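# Set the carton within the taped outline on the block

## Task

Place the carton on top of the raised block so that no part of it extends beyond the blue tape outline and its longer edge lies parallel to the outline's longer edge; it must stay there on its own without the robot holding it, and at the end the suction must be released and the tool withdrawn from the carton.

## Robot and tools

ROBOT. Two xArm7 arms, left_arm and right_arm, each ending in a suction cup instead of fingers. Base positions in the scene frame: left_arm at (-0.035, +0.291, 0), right_arm at (-0.004, -0.430, 0). The scene frame has its origin on the table surface midway between the arms, +z upward, +x outward across the table, and left_arm sits toward +y. The names left and right do not refer to image sides.

CUP POINT. Each arm's end_effector_position is the centre of the cup rim (36 mm wide) while it touches nothing. The cup opens along the cup point's own +z axis. Starting about 4 cm back from the rim, the tool body and wrist camera bulge out up to about 9 cm sideways, so keep that clear of the block and carton.

execute_actions. Argument "actions" is a list holding zero or one item; optional "pictures" (boolean) controls whether camera images come back. An empty list only reports the current state. An action item has "rows" (1 to 15 rows) and "steps" (1 to 15, default 15); each step lasts 1/30 s, one row per step, with the final row reused if rows run out. A wait item has only "steps" (up to 300), counted from the previous result, so your thinking time eats into it.

ROW LAYOUT (also used by move's "target"): one flat list of 14 numbers, each between -1 and 1: left dx, dy, dz, rx, ry, rz, left suction, then right dx, dy, dz, rx, ry, rz, right suction. The first six per arm are an offset, not a pose: they are measured from that cup point's pose in the most recent result showing it (before any such result, and for later calls within a single reply, from where the arm is when the action begins), expressed in the cup point's own axes. Scale: 1.0 equals 0.6 m for dx, dy, dz, or 180 degrees for the rotation; rx, ry, rz form a single rotation vector. Every row refers to that same base pose, not to the previous row. All zeros therefore pull an arm back to the base pose; they do not mean stay still. Suction: a value above 0.01 switches vacuum on, 0.01 or less switches it off, and it stays as last set, so repeat the current value for an arm you are not changing. Each control step the commanded pose is clipped to within 70 mm and 16 degrees of the measured pose; large offsets need several actions, so read the resulting pose and command the remainder.

move. "target": one 14-number row as above (offsets from the same reference). "speed": 0.002 to 0.5 m/s, default 0.25; turning is capped at twice that in rad/s. Both cup points travel straight lines that finish together, lasting 0.5 to 10 s, cut off at 10 s. Paths ignore obstacles and the other arm. Suction numbers take effect at the start. The result includes a "move:" line stating the ending (done, off_target, moving, held, fault) and any limits (paced: the pose was clipped; held: a check blocked some steps, after which the arm may jump fast), plus each cup point's distance from its target. Faster contacts hit harder, and targets set deeper past a contact push harder.

wait. "seconds" 0 to 10; the robot gets no new command.

zoom_image. "camera" (cam_high, cam_low, cam_left_wrist, cam_right_wrist) and "region" [x0, y0, x1, y1] in pixels of that camera's latest image, origin top-left, no larger than 504 by 504.

read_manual. Only returns licence texts; no motion.

finished_scene. "scene": the current scene number. Irreversible; the result reports success. Replying with no tool call ends the session.

RESULTS. The state line gives, per arm, cup point position (m), orientation quat_wxyz and velocities (m/s, rad/s) in the scene frame; printed positions can be somewhat off when the arm reaches far. suction_measured shows vacuum: near 0 means no seal, 0.83 or more is a tight seal, leaks give lower values. part_present turns 1 at 0.50 and back to 0 below 0.45. A "pose unreachable" line means the clearance check altered or blocked that arm's command; HELD flags affected steps. A "Hand target" line shows where the controller is currently steering each cup point.

GRIPPING. Turn suction on and press the rim flat onto a smooth face of the carton so it contacts all round; avoid edges, seams and holes. Under vacuum the cup shortens, putting the object up to 12 mm nearer the tool. Vacuum alone can lift a resting object. To release, set the carton down onto its support, then switch suction off, and lift at least 15 mm so the cup parts. If the cup seals to the table, switch suction off to free it.

CAMERAS. All 504x504: cam_high (fixed, around (0.86, -1.17, 1.06)), cam_low (fixed, around (0.94, 1.18, 0.36)), and fisheye wrist cameras on each arm. Calibration matrices are provided; actual cameras can be off by a few degrees and millimetres.

LIMITS AND HAZARDS. Joint ranges (rad): waist ±6.283, shoulder -2.059 to 2.094, upper arm roll ±6.283, elbow -0.192 to 3.927, forearm roll ±6.283, wrist pitch -1.693 to 3.142, wrist roll ±6.283. Load limits (N m): waist 47, shoulder 47, upper arm roll 28.2, elbow 28.2, forearm roll 28.2, wrist pitch 18.8, wrist roll 18.8. Exceeding one causes a torque fault: the arm stops, backs off, holds 10 s and drops the rest of the call. Holding loads heats motors: MOTOR HOT appears from 65 °C, and at 80 °C an OVER-TEMPERATURE FAULT brakes that arm until it cools. The simulation keeps running while you think. Loose objects may be nudged occasionally. Avoid dropping or knocking anything off the table, letting the arms collide or press each other, slamming, and hard pushes.

Each tool is called after "Request:" in YAML: its name, and indented under it one key for each argument.

## Session

Request:
execute_actions:
  actions: []

Scene clock: 0.00 s of 5000.00 s.
left_arm: end_effector_position=(+0.3587, +0.2196, +0.2433) suction_measured=0.01 part_present=0 end_effector_quat_wxyz=(-0.001, -0.172, +0.985, +0.001) end_effector_velocity=(-0.000, +0.001, +0.000) end_effector_angular_velocity=(+0.002, -0.000, -0.001) | right_arm: end_effector_position=(+0.3948, -0.4061, +0.2430) suction_measured=0.01 part_present=0 end_effector_quat_wxyz=(-0.001, +0.228, +0.974, -0.001) end_effector_velocity=(-0.000, +0.001, -0.000) end_effector_angular_velocity=(-0.000, +0.000, +0.001)
Joint positions: left_arm=[ 0.003 -0.247  0.     0.922  0.002  1.171  1.831] | right_arm=[ 0.003 -0.249 -0.     0.92  -0.002  1.172  2.88 ]
Joint velocities: left_arm=[ 0.    -0.001  0.    -0.     0.002  0.001  0.   ] | right_arm=[ 0.    -0.     0.002 -0.    -0.     0.     0.001]
Motor temperatures (°C, as the motors report them): left_arm=[35 34 34 37 36 41 35] | right_arm=[37 35 36 33 32 39 35]
Hand target (left_arm): +0.359, +0.220, +0.243; -0.001, -0.172, +0.985, +0.001
Hand target (right_arm): +0.395, -0.406, +0.243; -0.001, +0.228, +0.974, -0.001

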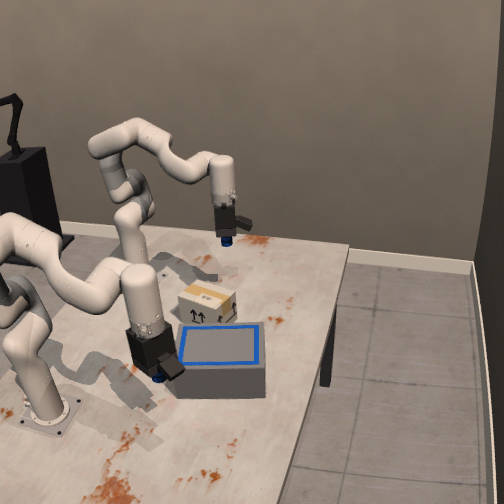

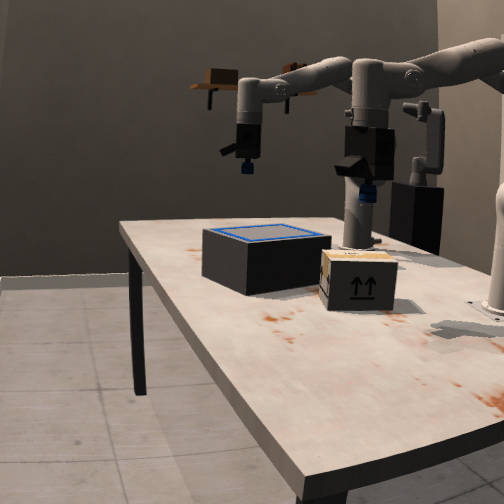

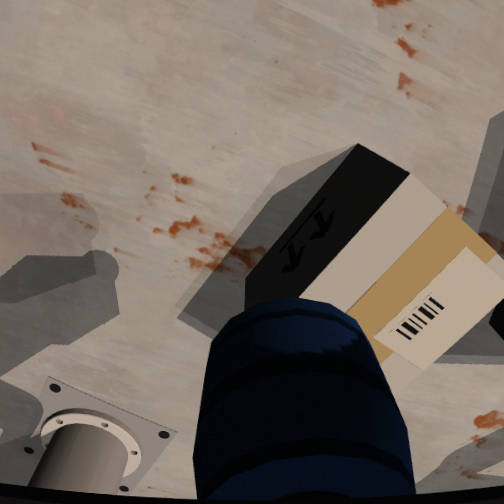

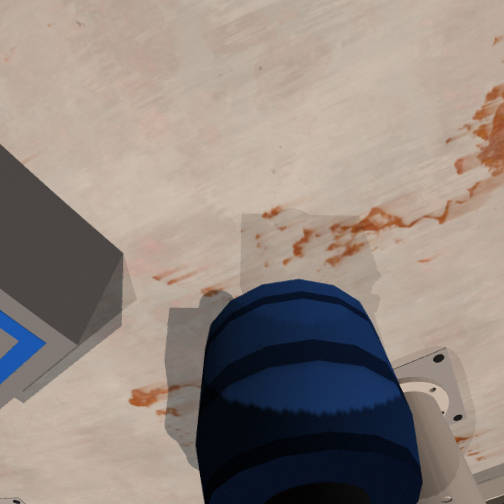

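Request:
zoom_image:
  camera: "cam_high"
  region: [150, 260, 290, 410]

Request:
zoom_image:
  camera: "cam_low"
  region: [190, 200, 430, 330]

Region (150, 260, 290, 410) of cam_high's 504x504 image, scaled by 3.360, with more detail than that image has; it fills the left 470 columns of this view, and the rest is white.

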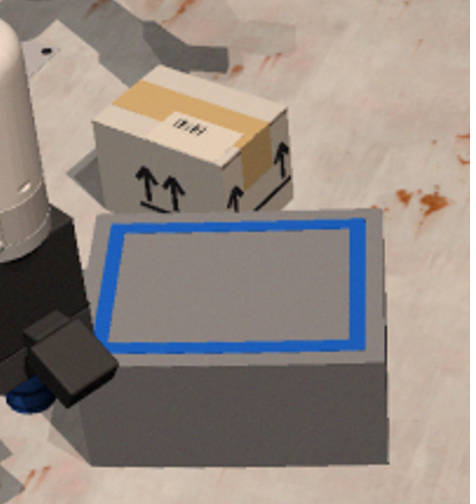

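Region (190, 200, 430, 330) of cam_low's 504x504 image, scaled by 2.100, with more detail than that image has; it fills the top 273 rows of this view, and the rest is white.

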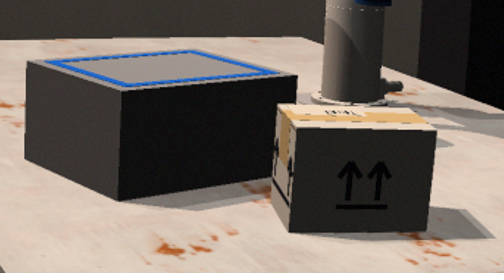

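Request:
move:
  target: [0.12,-0.132,0.17,0,0,0,1,0.135,-0.29,0,0,0,0,0]
  speed: 0.3

Request:
move:
  target: [0,0,0.07,0,0,0,1,0,0,0,0,0,0,0]
  speed: 0.04

Scene clock: 31.10 s of 5000.00 s.
left_arm: end_effector_position=(+0.3178, +0.1206, +0.1415) suction_measured=0.01 part_present=0 end_effector_quat_wxyz=(-0.000, -0.172, +0.985, +0.001) end_effector_velocity=(-0.002, -0.001, -0.002) end_effector_angular_velocity=(+0.002, +0.005, -0.003) | right_arm: end_effector_position=(+0.2448, -0.5254, +0.2430) suction_measured=0.01 part_present=0 end_effector_quat_wxyz=(-0.002, +0.228, +0.974, -0.001) end_effector_velocity=(-0.002, -0.002, +0.001) end_effector_angular_velocity=(+0.001, -0.003, -0.005)
Joint positions: left_arm=[-0.108 -0.158 -0.156  0.703 -0.031  0.861  1.586] | right_arm=[-0.168 -0.76  -0.197  0.559 -0.142  1.316  2.6  ]
Joint velocities: left_arm=[-0.002  0.003 -0.003 -0.003 -0.    -0.001 -0.002] | right_arm=[-0.005 -0.006 -0.004 -0.001 -0.002  0.002 -0.003]
Motor temperatures (°C, as the motors report them): left_arm=[35 34 34 40 36 41 35] | right_arm=[37 35 36 35 32 39 35]
Hand target (left_arm): +0.318, +0.120, +0.141; -0.000, -0.171, +0.985, +0.001
Hand target (right_arm): +0.245, -0.526, +0.243; -0.002, +0.229, +0.974, -0.001
Off the commanded pose (left_arm): 0.001 m, 0 deg.
Off the commanded pose (right_arm): 0.001 m, 0 deg.
After step 90, 26.93 s passed at rest.
move: done
camera_calibration (this result's frames):
cam_left_wrist: T_world_to_cam=[[0.338525, -0.940913, 0.0091499, 0.0111803], [-0.854629, -0.303383, 0.421389, 0.275592], [-0.393714, -0.15047, -0.906834, 0.350785], [0, 0, 0, 1]] pos_world=[0.369853, 0.146912, 0.20187]
cam_right_wrist: T_world_to_cam=[[-0.386194, -0.9218, 0.033736, -0.388774], [-0.794746, 0.351084, 0.495095, 0.279199], [-0.468223, 0.164391, -0.868184, 0.492282], [0, 0, 0, 1]] pos_world=[0.302248, -0.537322, 0.302277]

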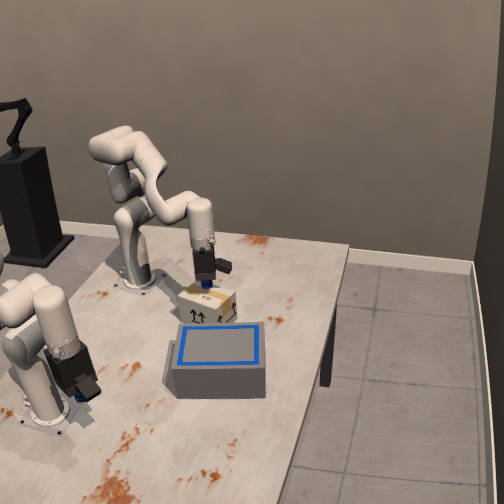

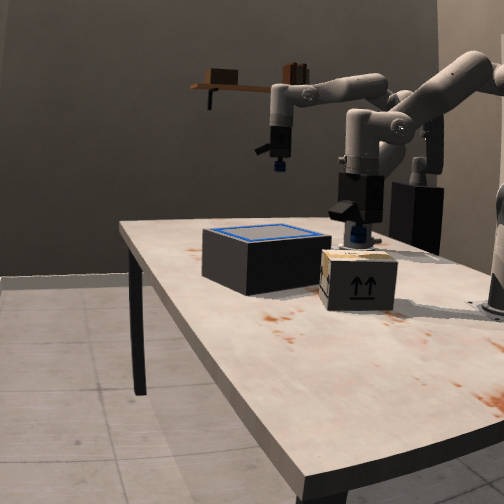

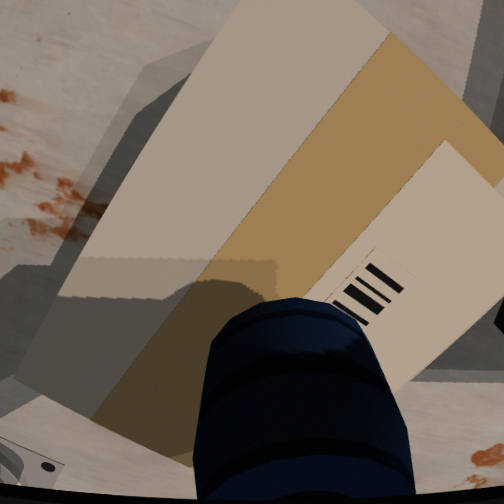

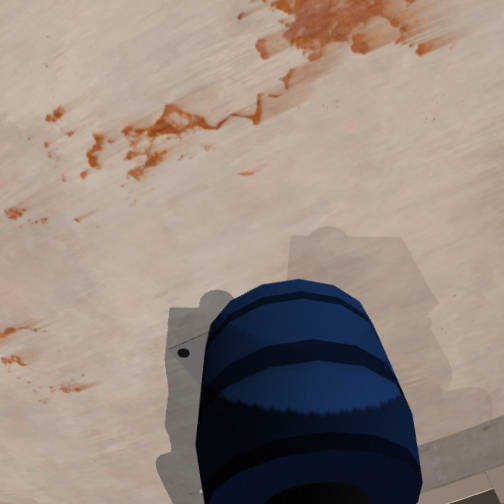

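Scene clock: 32.40 s of 5000.00 s.
left_arm: end_effector_position=(+0.3177, +0.1206, +0.0995) suction_measured=0.94 part_present=1 end_effector_quat_wxyz=(-0.000, -0.171, +0.985, +0.001) end_effector_velocity=(+0.005, -0.002, +0.004) end_effector_angular_velocity=(-0.006, -0.015, -0.001) | right_arm: end_effector_position=(+0.2448, -0.5254, +0.2430) suction_measured=0.01 part_present=0 end_effector_quat_wxyz=(-0.002, +0.228, +0.974, -0.001) end_effector_velocity=(+0.000, +0.000, -0.000) end_effector_angular_velocity=(-0.000, +0.000, +0.001)
Joint positions: left_arm=[-0.107 -0.072 -0.16   0.652 -0.016  0.725  1.574] | right_arm=[-0.168 -0.76  -0.197  0.559 -0.142  1.316  2.6  ]
Joint velocities: left_arm=[-0.    -0.001 -0.     0.007  0.002 -0.007 -0.   ] | right_arm=[ 0.001  0.     0.001 -0.    -0.    -0.    -0.   ]
Motor temperatures (°C, as the motors report them): left_arm=[35 34 34 40 36 41 35] | right_arm=[37 35 36 35 32 39 35]
Hand target (left_arm): +0.318, +0.121, +0.099; -0.000, -0.171, +0.985, +0.001
Hand target (right_arm): +0.245, -0.525, +0.243; -0.002, +0.228, +0.974, -0.001
Off the commanded pose (left_arm): 0.000 m, 0 deg.
Off the commanded pose (right_arm): 0.000 m, 0 deg.
move: done
camera_calibration (this result's frames):
cam_left_wrist: T_world_to_cam=[[0.338374, -0.940967, 0.00911127, 0.0116193], [-0.854539, -0.303211, 0.421695, 0.293132], [-0.394039, -0.150477, -0.906692, 0.312717], [0, 0, 0, 1]] pos_world=[0.369784, 0.146871, 0.159819]
cam_right_wrist: T_world_to_cam=[[-0.386194, -0.9218, 0.0337361, -0.388774], [-0.794746, 0.351084, 0.495095, 0.279199], [-0.468223, 0.164391, -0.868184, 0.492282], [0, 0, 0, 1]] pos_world=[0.302248, -0.537321, 0.302277]

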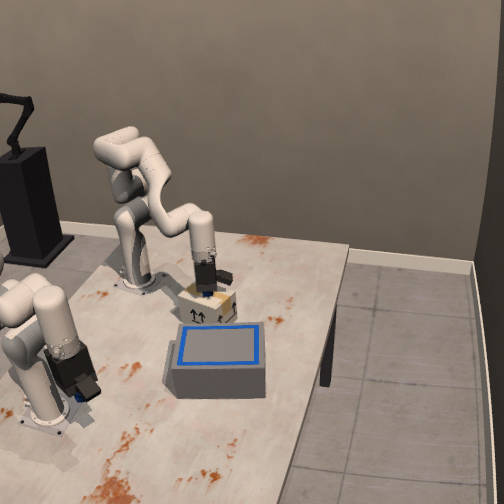

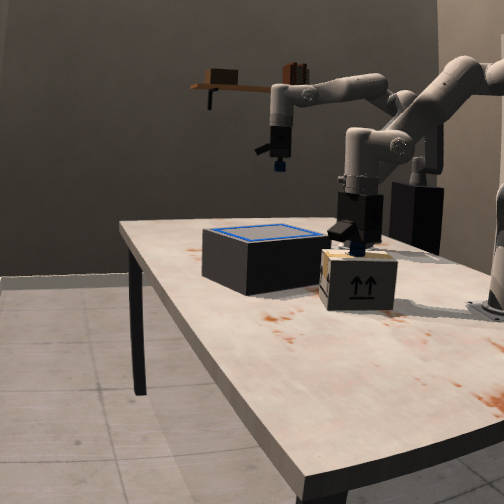

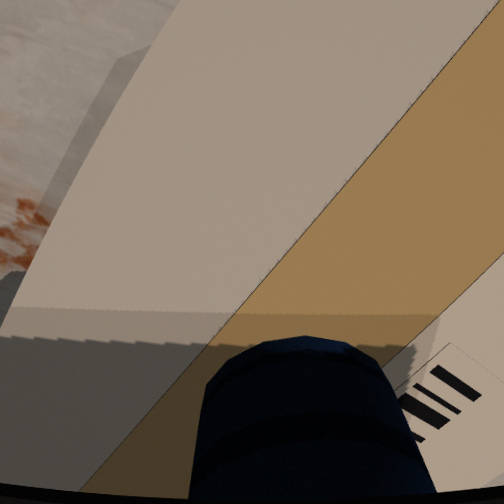

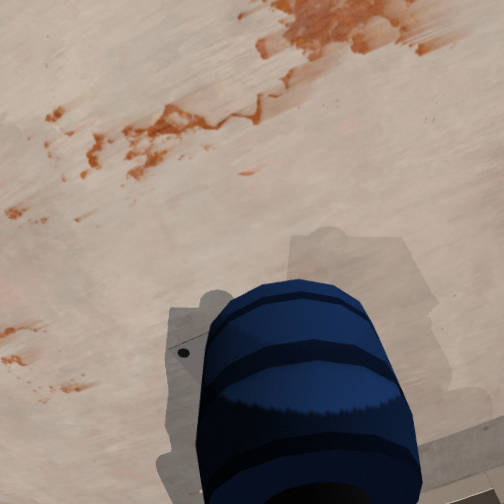

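Request:
move:
  target: [0,0,-0.27,0,0,0,1,0,0,0,0,0,0,0]
  speed: 0.2

Request:
move:
  target: [-0.058,-0.448,0,0,0,-0.178,1,0,0,0,0,0,0,0]
  speed: 0.2

Request:
move:
  target: [0,0,0.045,0,0,0,1,0,0,0,0,0,0,0]
  speed: 0.04

Request:
zoom_image:
  camera: "cam_high"
  region: [150, 260, 290, 410]

Request:
zoom_image:
  camera: "cam_low"
  region: [190, 150, 350, 300]

Scene clock: 41.03 s of 5000.00 s.
left_arm: end_effector_position=(+0.3174, +0.1210, +0.2606) suction_measured=0.95 part_present=1 end_effector_quat_wxyz=(-0.001, -0.172, +0.985, +0.002) end_effector_velocity=(+0.004, -0.002, +0.008) end_effector_angular_velocity=(-0.006, -0.016, +0.000) | right_arm: end_effector_position=(+0.2448, -0.5254, +0.2430) suction_measured=0.01 part_present=0 end_effector_quat_wxyz=(-0.002, +0.228, +0.974, -0.001) end_effector_velocity=(-0.000, +0.000, -0.000) end_effector_angular_velocity=(+0.001, +0.000, +0.000)
Joint positions: left_arm=[-0.106 -0.288 -0.143  0.938 -0.042  1.227  1.599] | right_arm=[-0.168 -0.76  -0.197  0.559 -0.142  1.316  2.6  ]
Joint velocities: left_arm=[-0.    -0.004  0.001  0.016  0.     0.004 -0.   ] | right_arm=[ 0.001 -0.    -0.001 -0.001 -0.     0.     0.001]
Motor temperatures (°C, as the motors report them): left_arm=[35 34 34 41 36 41 35] | right_arm=[37 35 36 35 32 39 35]
Hand target (left_arm): +0.318, +0.121, +0.262; -0.000, -0.172, +0.985, +0.001
Hand target (right_arm): +0.245, -0.525, +0.243; -0.002, +0.228, +0.974, -0.001
Off the commanded pose (left_arm): 0.001 m, 0 deg.
Off the commanded pose (right_arm): 0.000 m, 0 deg.
After step 90, 4.40 s passed at rest.
move: done
camera_calibration (this result's frames):
cam_left_wrist: T_world_to_cam=[[0.33919, -0.940691, 0.00715491, 0.0109294], [-0.853476, -0.304526, 0.422899, 0.224565], [-0.395638, -0.14955, -0.906149, 0.458993], [0, 0, 0, 1]] pos_world=[0.369549, 0.147309, 0.320869]
cam_right_wrist: T_world_to_cam=[[-0.386194, -0.9218, 0.0337361, -0.388774], [-0.794746, 0.351084, 0.495095, 0.279199], [-0.468223, 0.164391, -0.868184, 0.492282], [0, 0, 0, 1]] pos_world=[0.302248, -0.537321, 0.302277]

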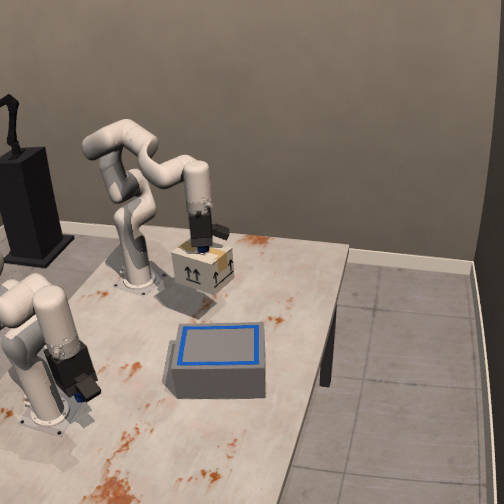

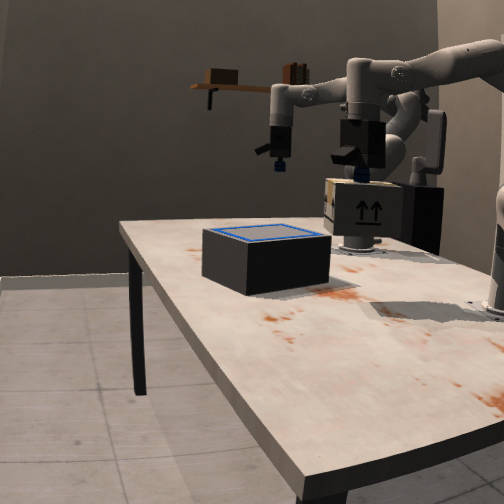

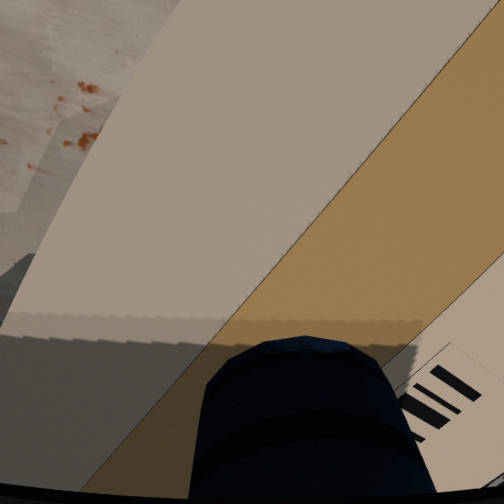

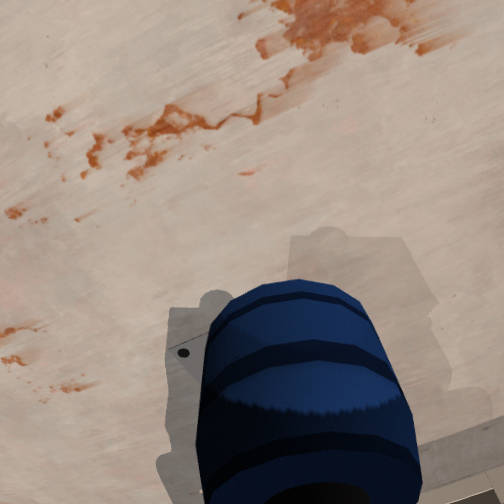

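Scene clock: 42.97 s of 5000.00 s.
left_arm: end_effector_position=(+0.4411, -0.1198, +0.2598) suction_measured=0.95 part_present=1 end_effector_quat_wxyz=(+0.000, -0.438, +0.899, +0.002) end_effector_velocity=(-0.002, -0.003, -0.001) end_effector_angular_velocity=(+0.004, +0.006, -0.004) | right_arm: end_effector_position=(+0.2448, -0.5254, +0.2430) suction_measured=0.01 part_present=0 end_effector_quat_wxyz=(-0.002, +0.228, +0.974, -0.001) end_effector_velocity=(+0.000, -0.000, +0.000) end_effector_angular_velocity=(+0.001, -0.000, +0.001)
Joint positions: left_arm=[-0.355  0.592 -0.28   2.027  0.157  1.457  0.66 ] | right_arm=[-0.168 -0.76  -0.197  0.559 -0.142  1.316  2.6  ]
Joint velocities: left_arm=[-0.007  0.012 -0.001  0.018  0.002  0.013 -0.002] | right_arm=[ 0.     0.001 -0.001  0.001  0.    -0.    -0.001]
Motor temperatures (°C, as the motors report them): left_arm=[35 35 34 41 36 41 35] | right_arm=[37 35 36 35 32 39 35]
Hand target (left_arm): +0.441, -0.120, +0.260; -0.000, -0.438, +0.899, +0.002
Hand target (right_arm): +0.245, -0.525, +0.243; -0.002, +0.228, +0.974, -0.001
Off the commanded pose (left_arm): 0.000 m, 0 deg.
Off the commanded pose (right_arm): 0.000 m, 0 deg.
move: done
camera_calibration (this result's frames):
cam_left_wrist: T_world_to_cam=[[0.787272, -0.616553, 0.00805568, -0.416609], [-0.562179, -0.712353, 0.420128, 0.0805456], [-0.253293, -0.335284, -0.907429, 0.386477], [0, 0, 0, 1]] pos_world=[0.471157, -0.0699051, 0.320218]
cam_right_wrist: T_world_to_cam=[[-0.386194, -0.9218, 0.0337362, -0.388774], [-0.794746, 0.351084, 0.495095, 0.279199], [-0.468223, 0.164391, -0.868184, 0.492282], [0, 0, 0, 1]] pos_world=[0.302248, -0.537321, 0.302277]

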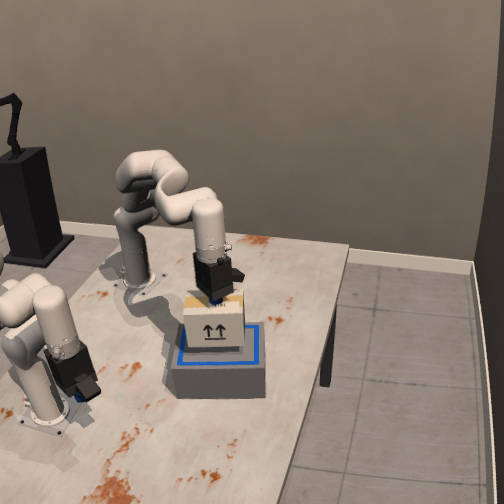

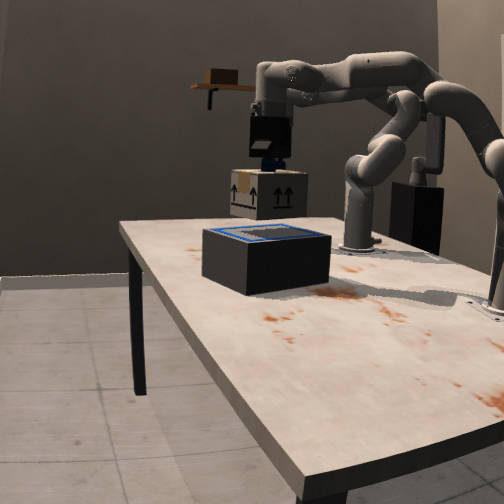

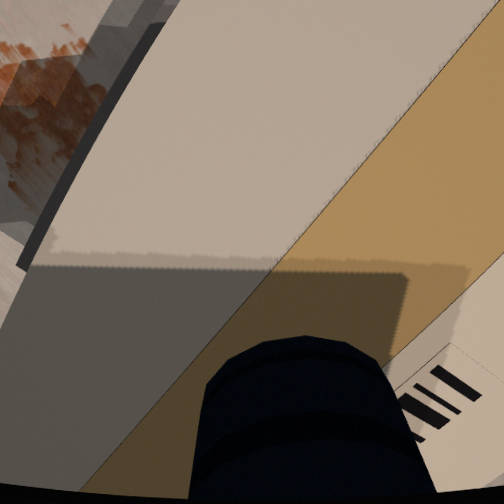

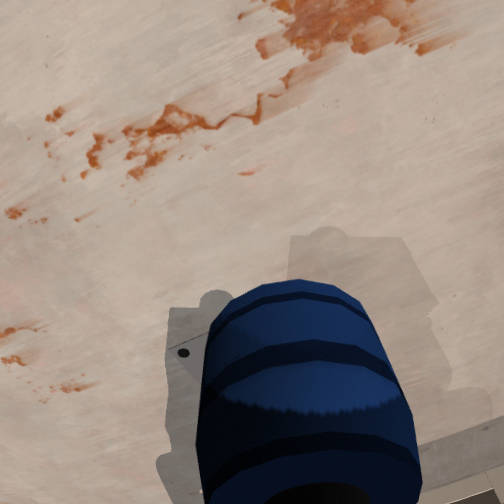

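Scene clock: 43.93 s of 5000.00 s.
left_arm: end_effector_position=(+0.4411, -0.1199, +0.2332) suction_measured=0.95 part_present=1 end_effector_quat_wxyz=(+0.000, -0.438, +0.899, +0.001) end_effector_velocity=(+0.001, -0.002, +0.004) end_effector_angular_velocity=(-0.008, -0.007, -0.001) | right_arm: end_effector_position=(+0.2448, -0.5254, +0.2430) suction_measured=0.01 part_present=0 end_effector_quat_wxyz=(-0.002, +0.228, +0.974, -0.001) end_effector_velocity=(+0.000, +0.000, +0.000) end_effector_angular_velocity=(-0.001, -0.000, +0.001)
Joint positions: left_arm=[-0.345  0.585 -0.28   1.938  0.157  1.376  0.657] | right_arm=[-0.168 -0.76  -0.197  0.559 -0.142  1.316  2.6  ]
Joint velocities: left_arm=[ 0.    -0.004 -0.002  0.001 -0.001 -0.005 -0.   ] | right_arm=[ 0.    -0.     0.001 -0.    -0.    -0.    -0.   ]
Motor temperatures (°C, as the motors report them): left_arm=[35 35 34 41 36 41 35] | right_arm=[37 35 36 35 32 39 35]
Hand target (left_arm): +0.441, -0.120, +0.233; -0.000, -0.438, +0.899, +0.001
Hand target (right_arm): +0.245, -0.525, +0.243; -0.002, +0.228, +0.974, -0.001
Off the commanded pose (left_arm): 0.000 m, 0 deg.
Off the commanded pose (right_arm): 0.000 m, 0 deg.
move: done
camera_calibration (this result's frames):
cam_left_wrist: T_world_to_cam=[[0.787168, -0.616678, 0.00866527, -0.416586], [-0.562479, -0.71208, 0.420189, 0.0918336], [-0.252951, -0.335633, -0.907395, 0.362091], [0, 0, 0, 1]] pos_world=[0.471169, -0.0699763, 0.293582]
cam_right_wrist: T_world_to_cam=[[-0.386194, -0.9218, 0.0337361, -0.388774], [-0.794746, 0.351084, 0.495095, 0.279199], [-0.468223, 0.164391, -0.868184, 0.492282], [0, 0, 0, 1]] pos_world=[0.302248, -0.537321, 0.302277]

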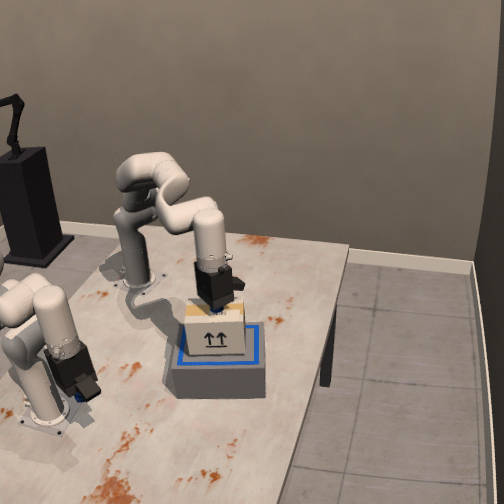

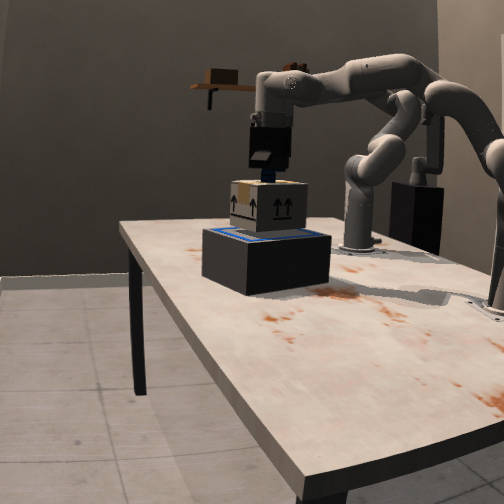

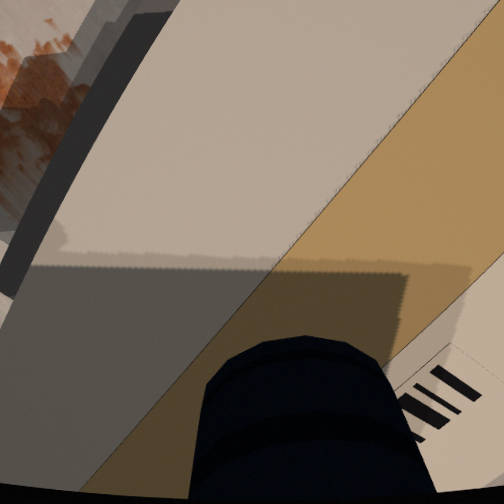

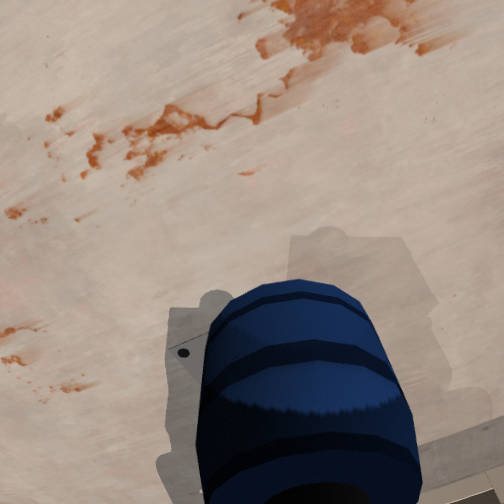

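Region (150, 260, 290, 410) of cam_high's 504x504 image, scaled by 3.360, with more detail than that image has; it fills the left 470 columns of this view, and the rest is white.

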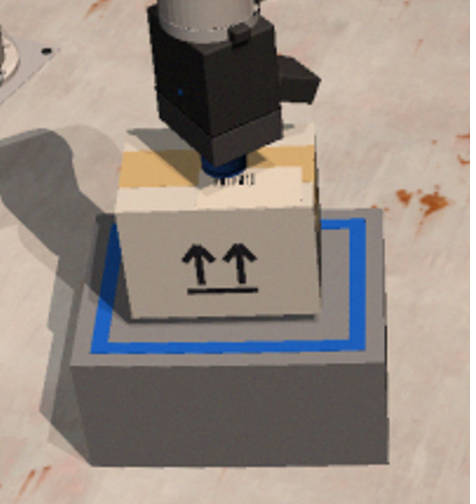

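Region (190, 150, 350, 300) of cam_low's 504x504 image, scaled by 3.150, with more detail than that image has; it fills the top 472 rows of this view, and the rest is white.

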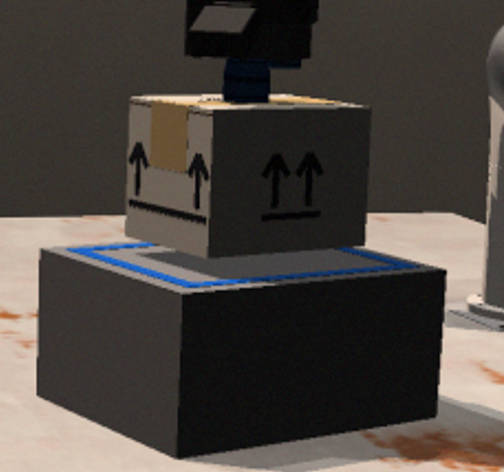

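Request:
move:
  target: [0,0,0.026,0,0,0,1,0,0,0,0,0,0,0]
  speed: 0.02

Request:
execute_actions:
  actions:
    - {"rows":[[0,0,0,0,0,0,0,0,0,0,0,0,0,0]],"steps":15}
  pictures: false

Request:
move:
  target: [0,0,-0.08,0,0,0,0,0,0,0,0,0,0,0]
  speed: 0.1

Request:
move:
  target: [-0.25,0.35,-0.05,0,0,0,0,0,0,0,0,0,0,0]

Request:
zoom_image:
  camera: "cam_low"
  region: [190, 150, 350, 300]

Scene clock: 53.37 s of 5000.00 s.
left_arm: end_effector_position=(+0.4414, -0.1200, +0.2194) suction_measured=0.95 part_present=1 end_effector_quat_wxyz=(+0.001, -0.438, +0.899, -0.000) end_effector_velocity=(+0.000, -0.000, -0.001) end_effector_angular_velocity=(-0.000, -0.002, -0.000) | right_arm: end_effector_position=(+0.2448, -0.5254, +0.2430) suction_measured=0.01 part_present=0 end_effector_quat_wxyz=(-0.002, +0.228, +0.974, -0.001) end_effector_velocity=(-0.000, -0.000, -0.000) end_effector_angular_velocity=(+0.000, +0.000, -0.002)
Joint positions: left_arm=[-0.341  0.584 -0.279  1.896  0.158  1.333  0.654] | right_arm=[-0.168 -0.76  -0.197  0.559 -0.142  1.316  2.6  ]
Joint velocities: left_arm=[ 0.001 -0.    -0.    -0.004  0.002 -0.005 -0.001] | right_arm=[-0.001  0.     0.     0.     0.    -0.     0.   ]
Motor temperatures (°C, as the motors report them): left_arm=[35 35 34 42 36 41 35] | right_arm=[37 35 36 36 32 39 35]
Hand target (left_arm): +0.441, -0.120, +0.218; +0.000, -0.438, +0.899, +0.001
Hand target (right_arm): +0.245, -0.525, +0.243; -0.002, +0.228, +0.974, -0.001
Off the commanded pose (left_arm): 0.002 m, 0 deg.
Off the commanded pose (right_arm): 0.000 m, 0 deg.
After step 90, 5.43 s passed at rest.
move: done
camera_calibration (this result's frames):
cam_left_wrist: T_world_to_cam=[[0.787227, -0.616558, 0.0114297, -0.417438], [-0.563323, -0.711468, 0.420095, 0.0981378], [-0.250881, -0.337149, -0.907408, 0.348563], [0, 0, 0, 1]] pos_world=[0.47135, -0.0700352, 0.279833]
cam_right_wrist: T_world_to_cam=[[-0.386194, -0.9218, 0.0337361, -0.388774], [-0.794746, 0.351084, 0.495095, 0.279199], [-0.468223, 0.164391, -0.868184, 0.492282], [0, 0, 0, 1]] pos_world=[0.302248, -0.537321, 0.302277]

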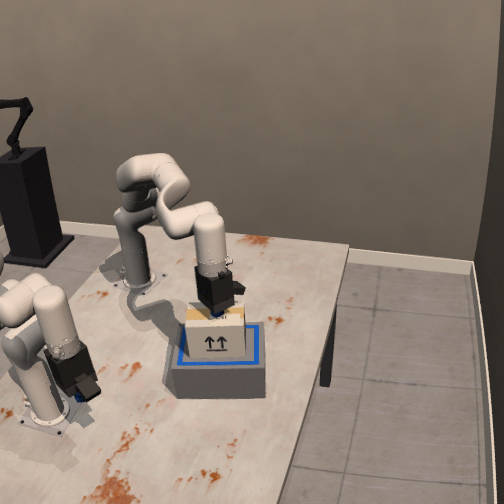

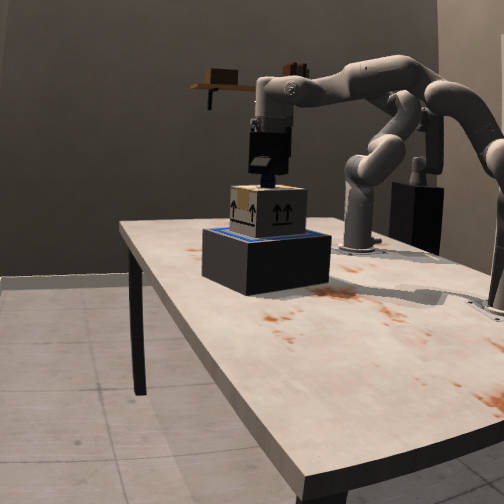

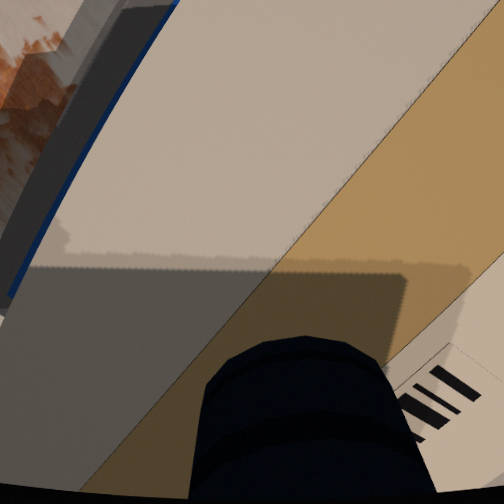

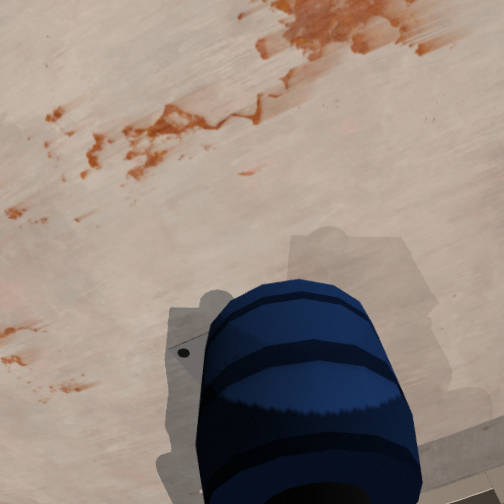

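Scene clock: 53.87 s of 5000.00 s.
left_arm: end_effector_position=(+0.4419, -0.1203, +0.2206) suction_measured=0.01 part_present=0 end_effector_quat_wxyz=(+0.001, -0.438, +0.899, -0.001) end_effector_velocity=(-0.002, +0.001, -0.005) end_effector_angular_velocity=(+0.006, +0.009, -0.001) | right_arm: end_effector_position=(+0.2448, -0.5254, +0.2430) suction_measured=0.01 part_present=0 end_effector_quat_wxyz=(-0.002, +0.228, +0.974, -0.001) end_effector_velocity=(+0.000, +0.000, +0.000) end_effector_angular_velocity=(+0.000, -0.000, +0.001)
Joint positions: left_arm=[-0.341  0.583 -0.279  1.897  0.158  1.332  0.654] | right_arm=[-0.168 -0.76  -0.197  0.559 -0.142  1.316  2.6  ]
Joint velocities: left_arm=[-0.     0.004 -0.    -0.005 -0.001  0.002 -0.   ] | right_arm=[ 0.001 -0.    -0.     0.     0.     0.    -0.001]
Motor temperatures (°C, as the motors report them): left_arm=[35 35 34 42 36 41 35] | right_arm=[37 35 36 36 32 39 35]
Hand target (left_arm): +0.441, -0.120, +0.219; +0.001, -0.438, +0.899, -0.000
Hand target (right_arm): +0.245, -0.525, +0.243; -0.002, +0.228, +0.974, -0.001
Off the commanded pose (left_arm): 0.001 m, 0 deg.
Off the commanded pose (right_arm): 0.000 m, 0 deg.
Steps of this call (steps 1 to 15: all 15 steps of this action). Readings (end_effector_position | what the end effector reports):
1: left_arm (+0.4414, -0.1200, +0.2195) | right_arm (+0.2448, -0.5254, +0.2430) | left_arm suction_measured=0.66 part_present=1 | right_arm suction_measured=0.01 part_present=0
2: left_arm (+0.4416, -0.1201, +0.2198) | right_arm (+0.2448, -0.5254, +0.2430) | left_arm suction_measured=0.16 part_present=0 | right_arm suction_measured=0.01 part_present=0
4: left_arm (+0.4427, -0.1207, +0.2226) | right_arm (+0.2448, -0.5254, +0.2430) | left_arm suction_measured=0.01 part_present=0 | right_arm suction_measured=0.01 part_present=0
8: left_arm (+0.4423, -0.1206, +0.2223) | right_arm (+0.2448, -0.5254, +0.2430) | left_arm suction_measured=0.01 part_present=0 | right_arm suction_measured=0.01 part_present=0
15: the state above

Scene clock: 54.90 s of 5000.00 s.
left_arm: end_effector_position=(+0.4414, -0.1199, +0.2670) suction_measured=0.01 part_present=0 end_effector_quat_wxyz=(+0.001, -0.438, +0.899, +0.000) end_effector_velocity=(-0.001, +0.001, -0.000) end_effector_angular_velocity=(+0.006, +0.007, -0.000) | right_arm: end_effector_position=(+0.2448, -0.5254, +0.2430) suction_measured=0.01 part_present=0 end_effector_quat_wxyz=(-0.002, +0.228, +0.974, -0.001) end_effector_velocity=(-0.000, +0.000, -0.000) end_effector_angular_velocity=(+0.001, +0.001, -0.000)
Joint positions: left_arm=[-0.357  0.593 -0.28   2.048  0.158  1.474  0.661] | right_arm=[-0.168 -0.76  -0.197  0.559 -0.142  1.316  2.6  ]
Joint velocities: left_arm=[-0.002  0.006  0.     0.012  0.001  0.015  0.   ] | right_arm=[ 0.     0.    -0.    -0.001  0.     0.     0.   ]
Motor temperatures (°C, as the motors report them): left_arm=[35 35 34 42 36 41 35] | right_arm=[37 35 36 36 32 39 35]
Hand target (left_arm): +0.442, -0.120, +0.268; +0.001, -0.438, +0.899, -0.001
Hand target (right_arm): +0.245, -0.525, +0.243; -0.002, +0.228, +0.974, -0.001
Off the commanded pose (left_arm): 0.001 m, 0 deg.
Off the commanded pose (right_arm): 0.000 m, 0 deg.
move: done
camera_calibration (this result's frames):
cam_left_wrist: T_world_to_cam=[[0.787442, -0.616285, 0.0113264, -0.417907], [-0.563061, -0.711717, 0.420025, 0.0781282], [-0.250794, -0.337123, -0.907442, 0.391746], [0, 0, 0, 1]] pos_world=[0.471316, -0.069878, 0.327405]
cam_right_wrist: T_world_to_cam=[[-0.386194, -0.9218, 0.0337361, -0.388774], [-0.794746, 0.351084, 0.495095, 0.279199], [-0.468223, 0.164391, -0.868184, 0.492282], [0, 0, 0, 1]] pos_world=[0.302248, -0.537321, 0.302277]

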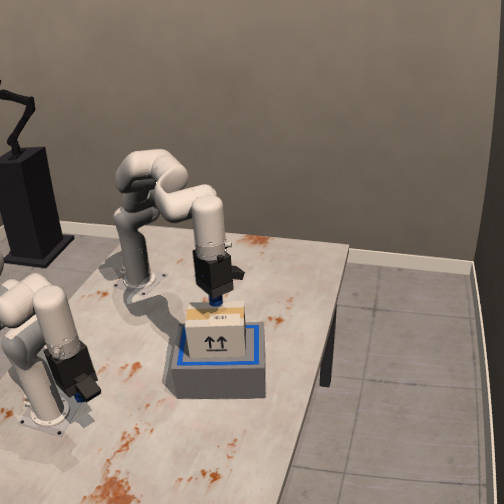

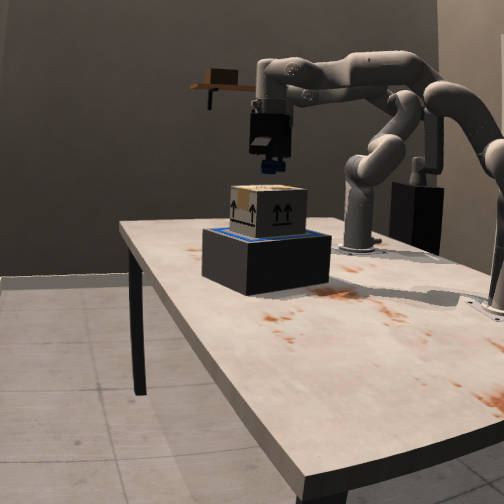

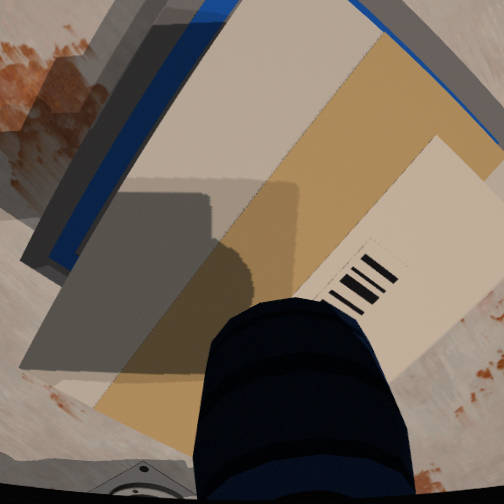

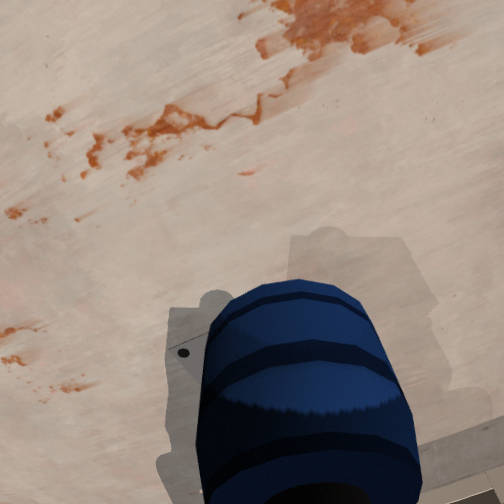

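Scene clock: 56.40 s of 5000.00 s.
left_arm: end_effector_position=(+0.3689, +0.1272, +0.2968) suction_measured=0.01 part_present=0 end_effector_quat_wxyz=(+0.000, -0.437, +0.900, +0.000) end_effector_velocity=(+0.001, +0.005, +0.001) end_effector_angular_velocity=(-0.002, -0.003, +0.008) | right_arm: end_effector_position=(+0.2448, -0.5254, +0.2430) suction_measured=0.01 part_present=0 end_effector_quat_wxyz=(-0.002, +0.228, +0.974, -0.001) end_effector_velocity=(-0.000, +0.000, -0.000) end_effector_angular_velocity=(+0.000, +0.001, -0.001)
Joint positions: left_arm=[-0.05  -0.148 -0.141  1.174 -0.021  1.321  1.085] | right_arm=[-0.168 -0.76  -0.197  0.559 -0.142  1.316  2.6  ]
Joint velocities: left_arm=[ 0.005 -0.007  0.007 -0.004 -0.001 -0.002  0.005] | right_arm=[ 0.001  0.     0.    -0.001 -0.     0.     0.002]
Motor temperatures (°C, as the motors report them): left_arm=[35 35 34 42 36 41 35] | right_arm=[37 35 36 36 32 39 35]
Hand target (left_arm): +0.369, +0.128, +0.297; +0.000, -0.437, +0.899, +0.000
Hand target (right_arm): +0.245, -0.525, +0.243; -0.002, +0.228, +0.974, -0.001
Off the commanded pose (left_arm): 0.001 m, 0 deg.
Off the commanded pose (right_arm): 0.000 m, 0 deg.
move: done
camera_calibration (this result's frames):
cam_left_wrist: T_world_to_cam=[[0.786282, -0.617786, 0.0100786, -0.207926], [-0.563755, -0.710648, 0.420904, 0.200458], [-0.252866, -0.336631, -0.907049, 0.484442], [0, 0, 0, 1]] pos_world=[0.398996, 0.17708, 0.357135]
cam_right_wrist: T_world_to_cam=[[-0.386194, -0.9218, 0.0337362, -0.388774], [-0.794746, 0.351084, 0.495095, 0.279199], [-0.468223, 0.164391, -0.868184, 0.492282], [0, 0, 0, 1]] pos_world=[0.302248, -0.537321, 0.302277]

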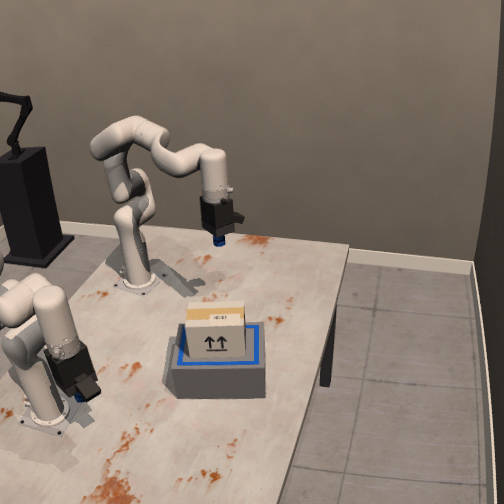

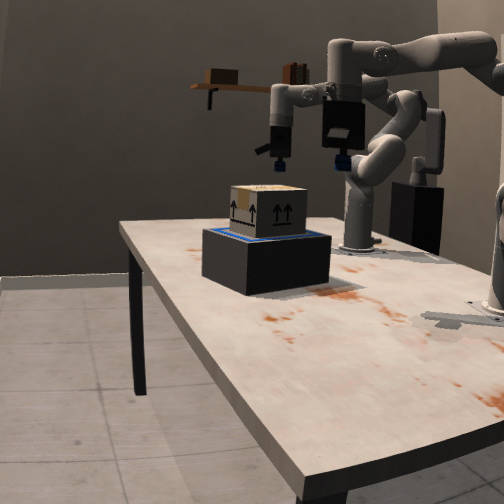

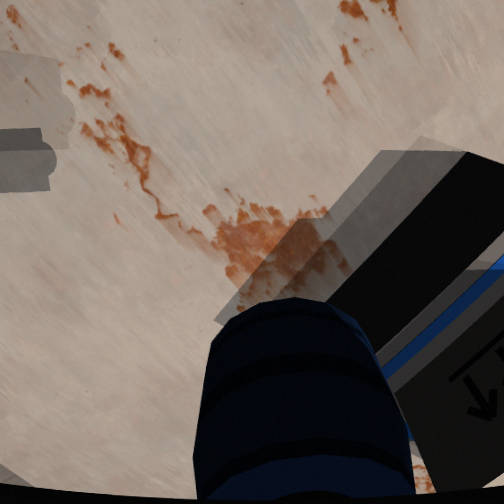

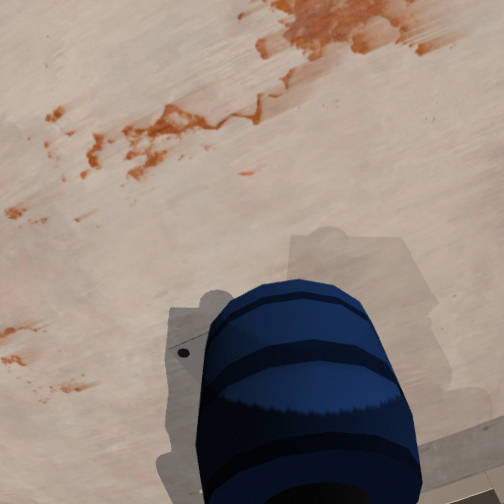

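Region (190, 150, 350, 300) of cam_low's 504x504 image, scaled by 3.150, with more detail than that image has; it fills the top 472 rows of this view, and the rest is white.

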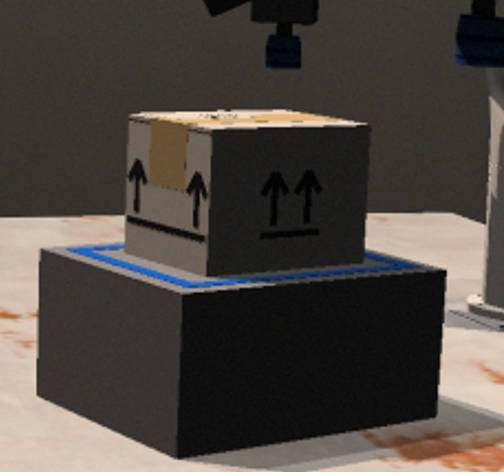

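Request:
finished_scene:
  scene: 1

The scene is finished: the task was done.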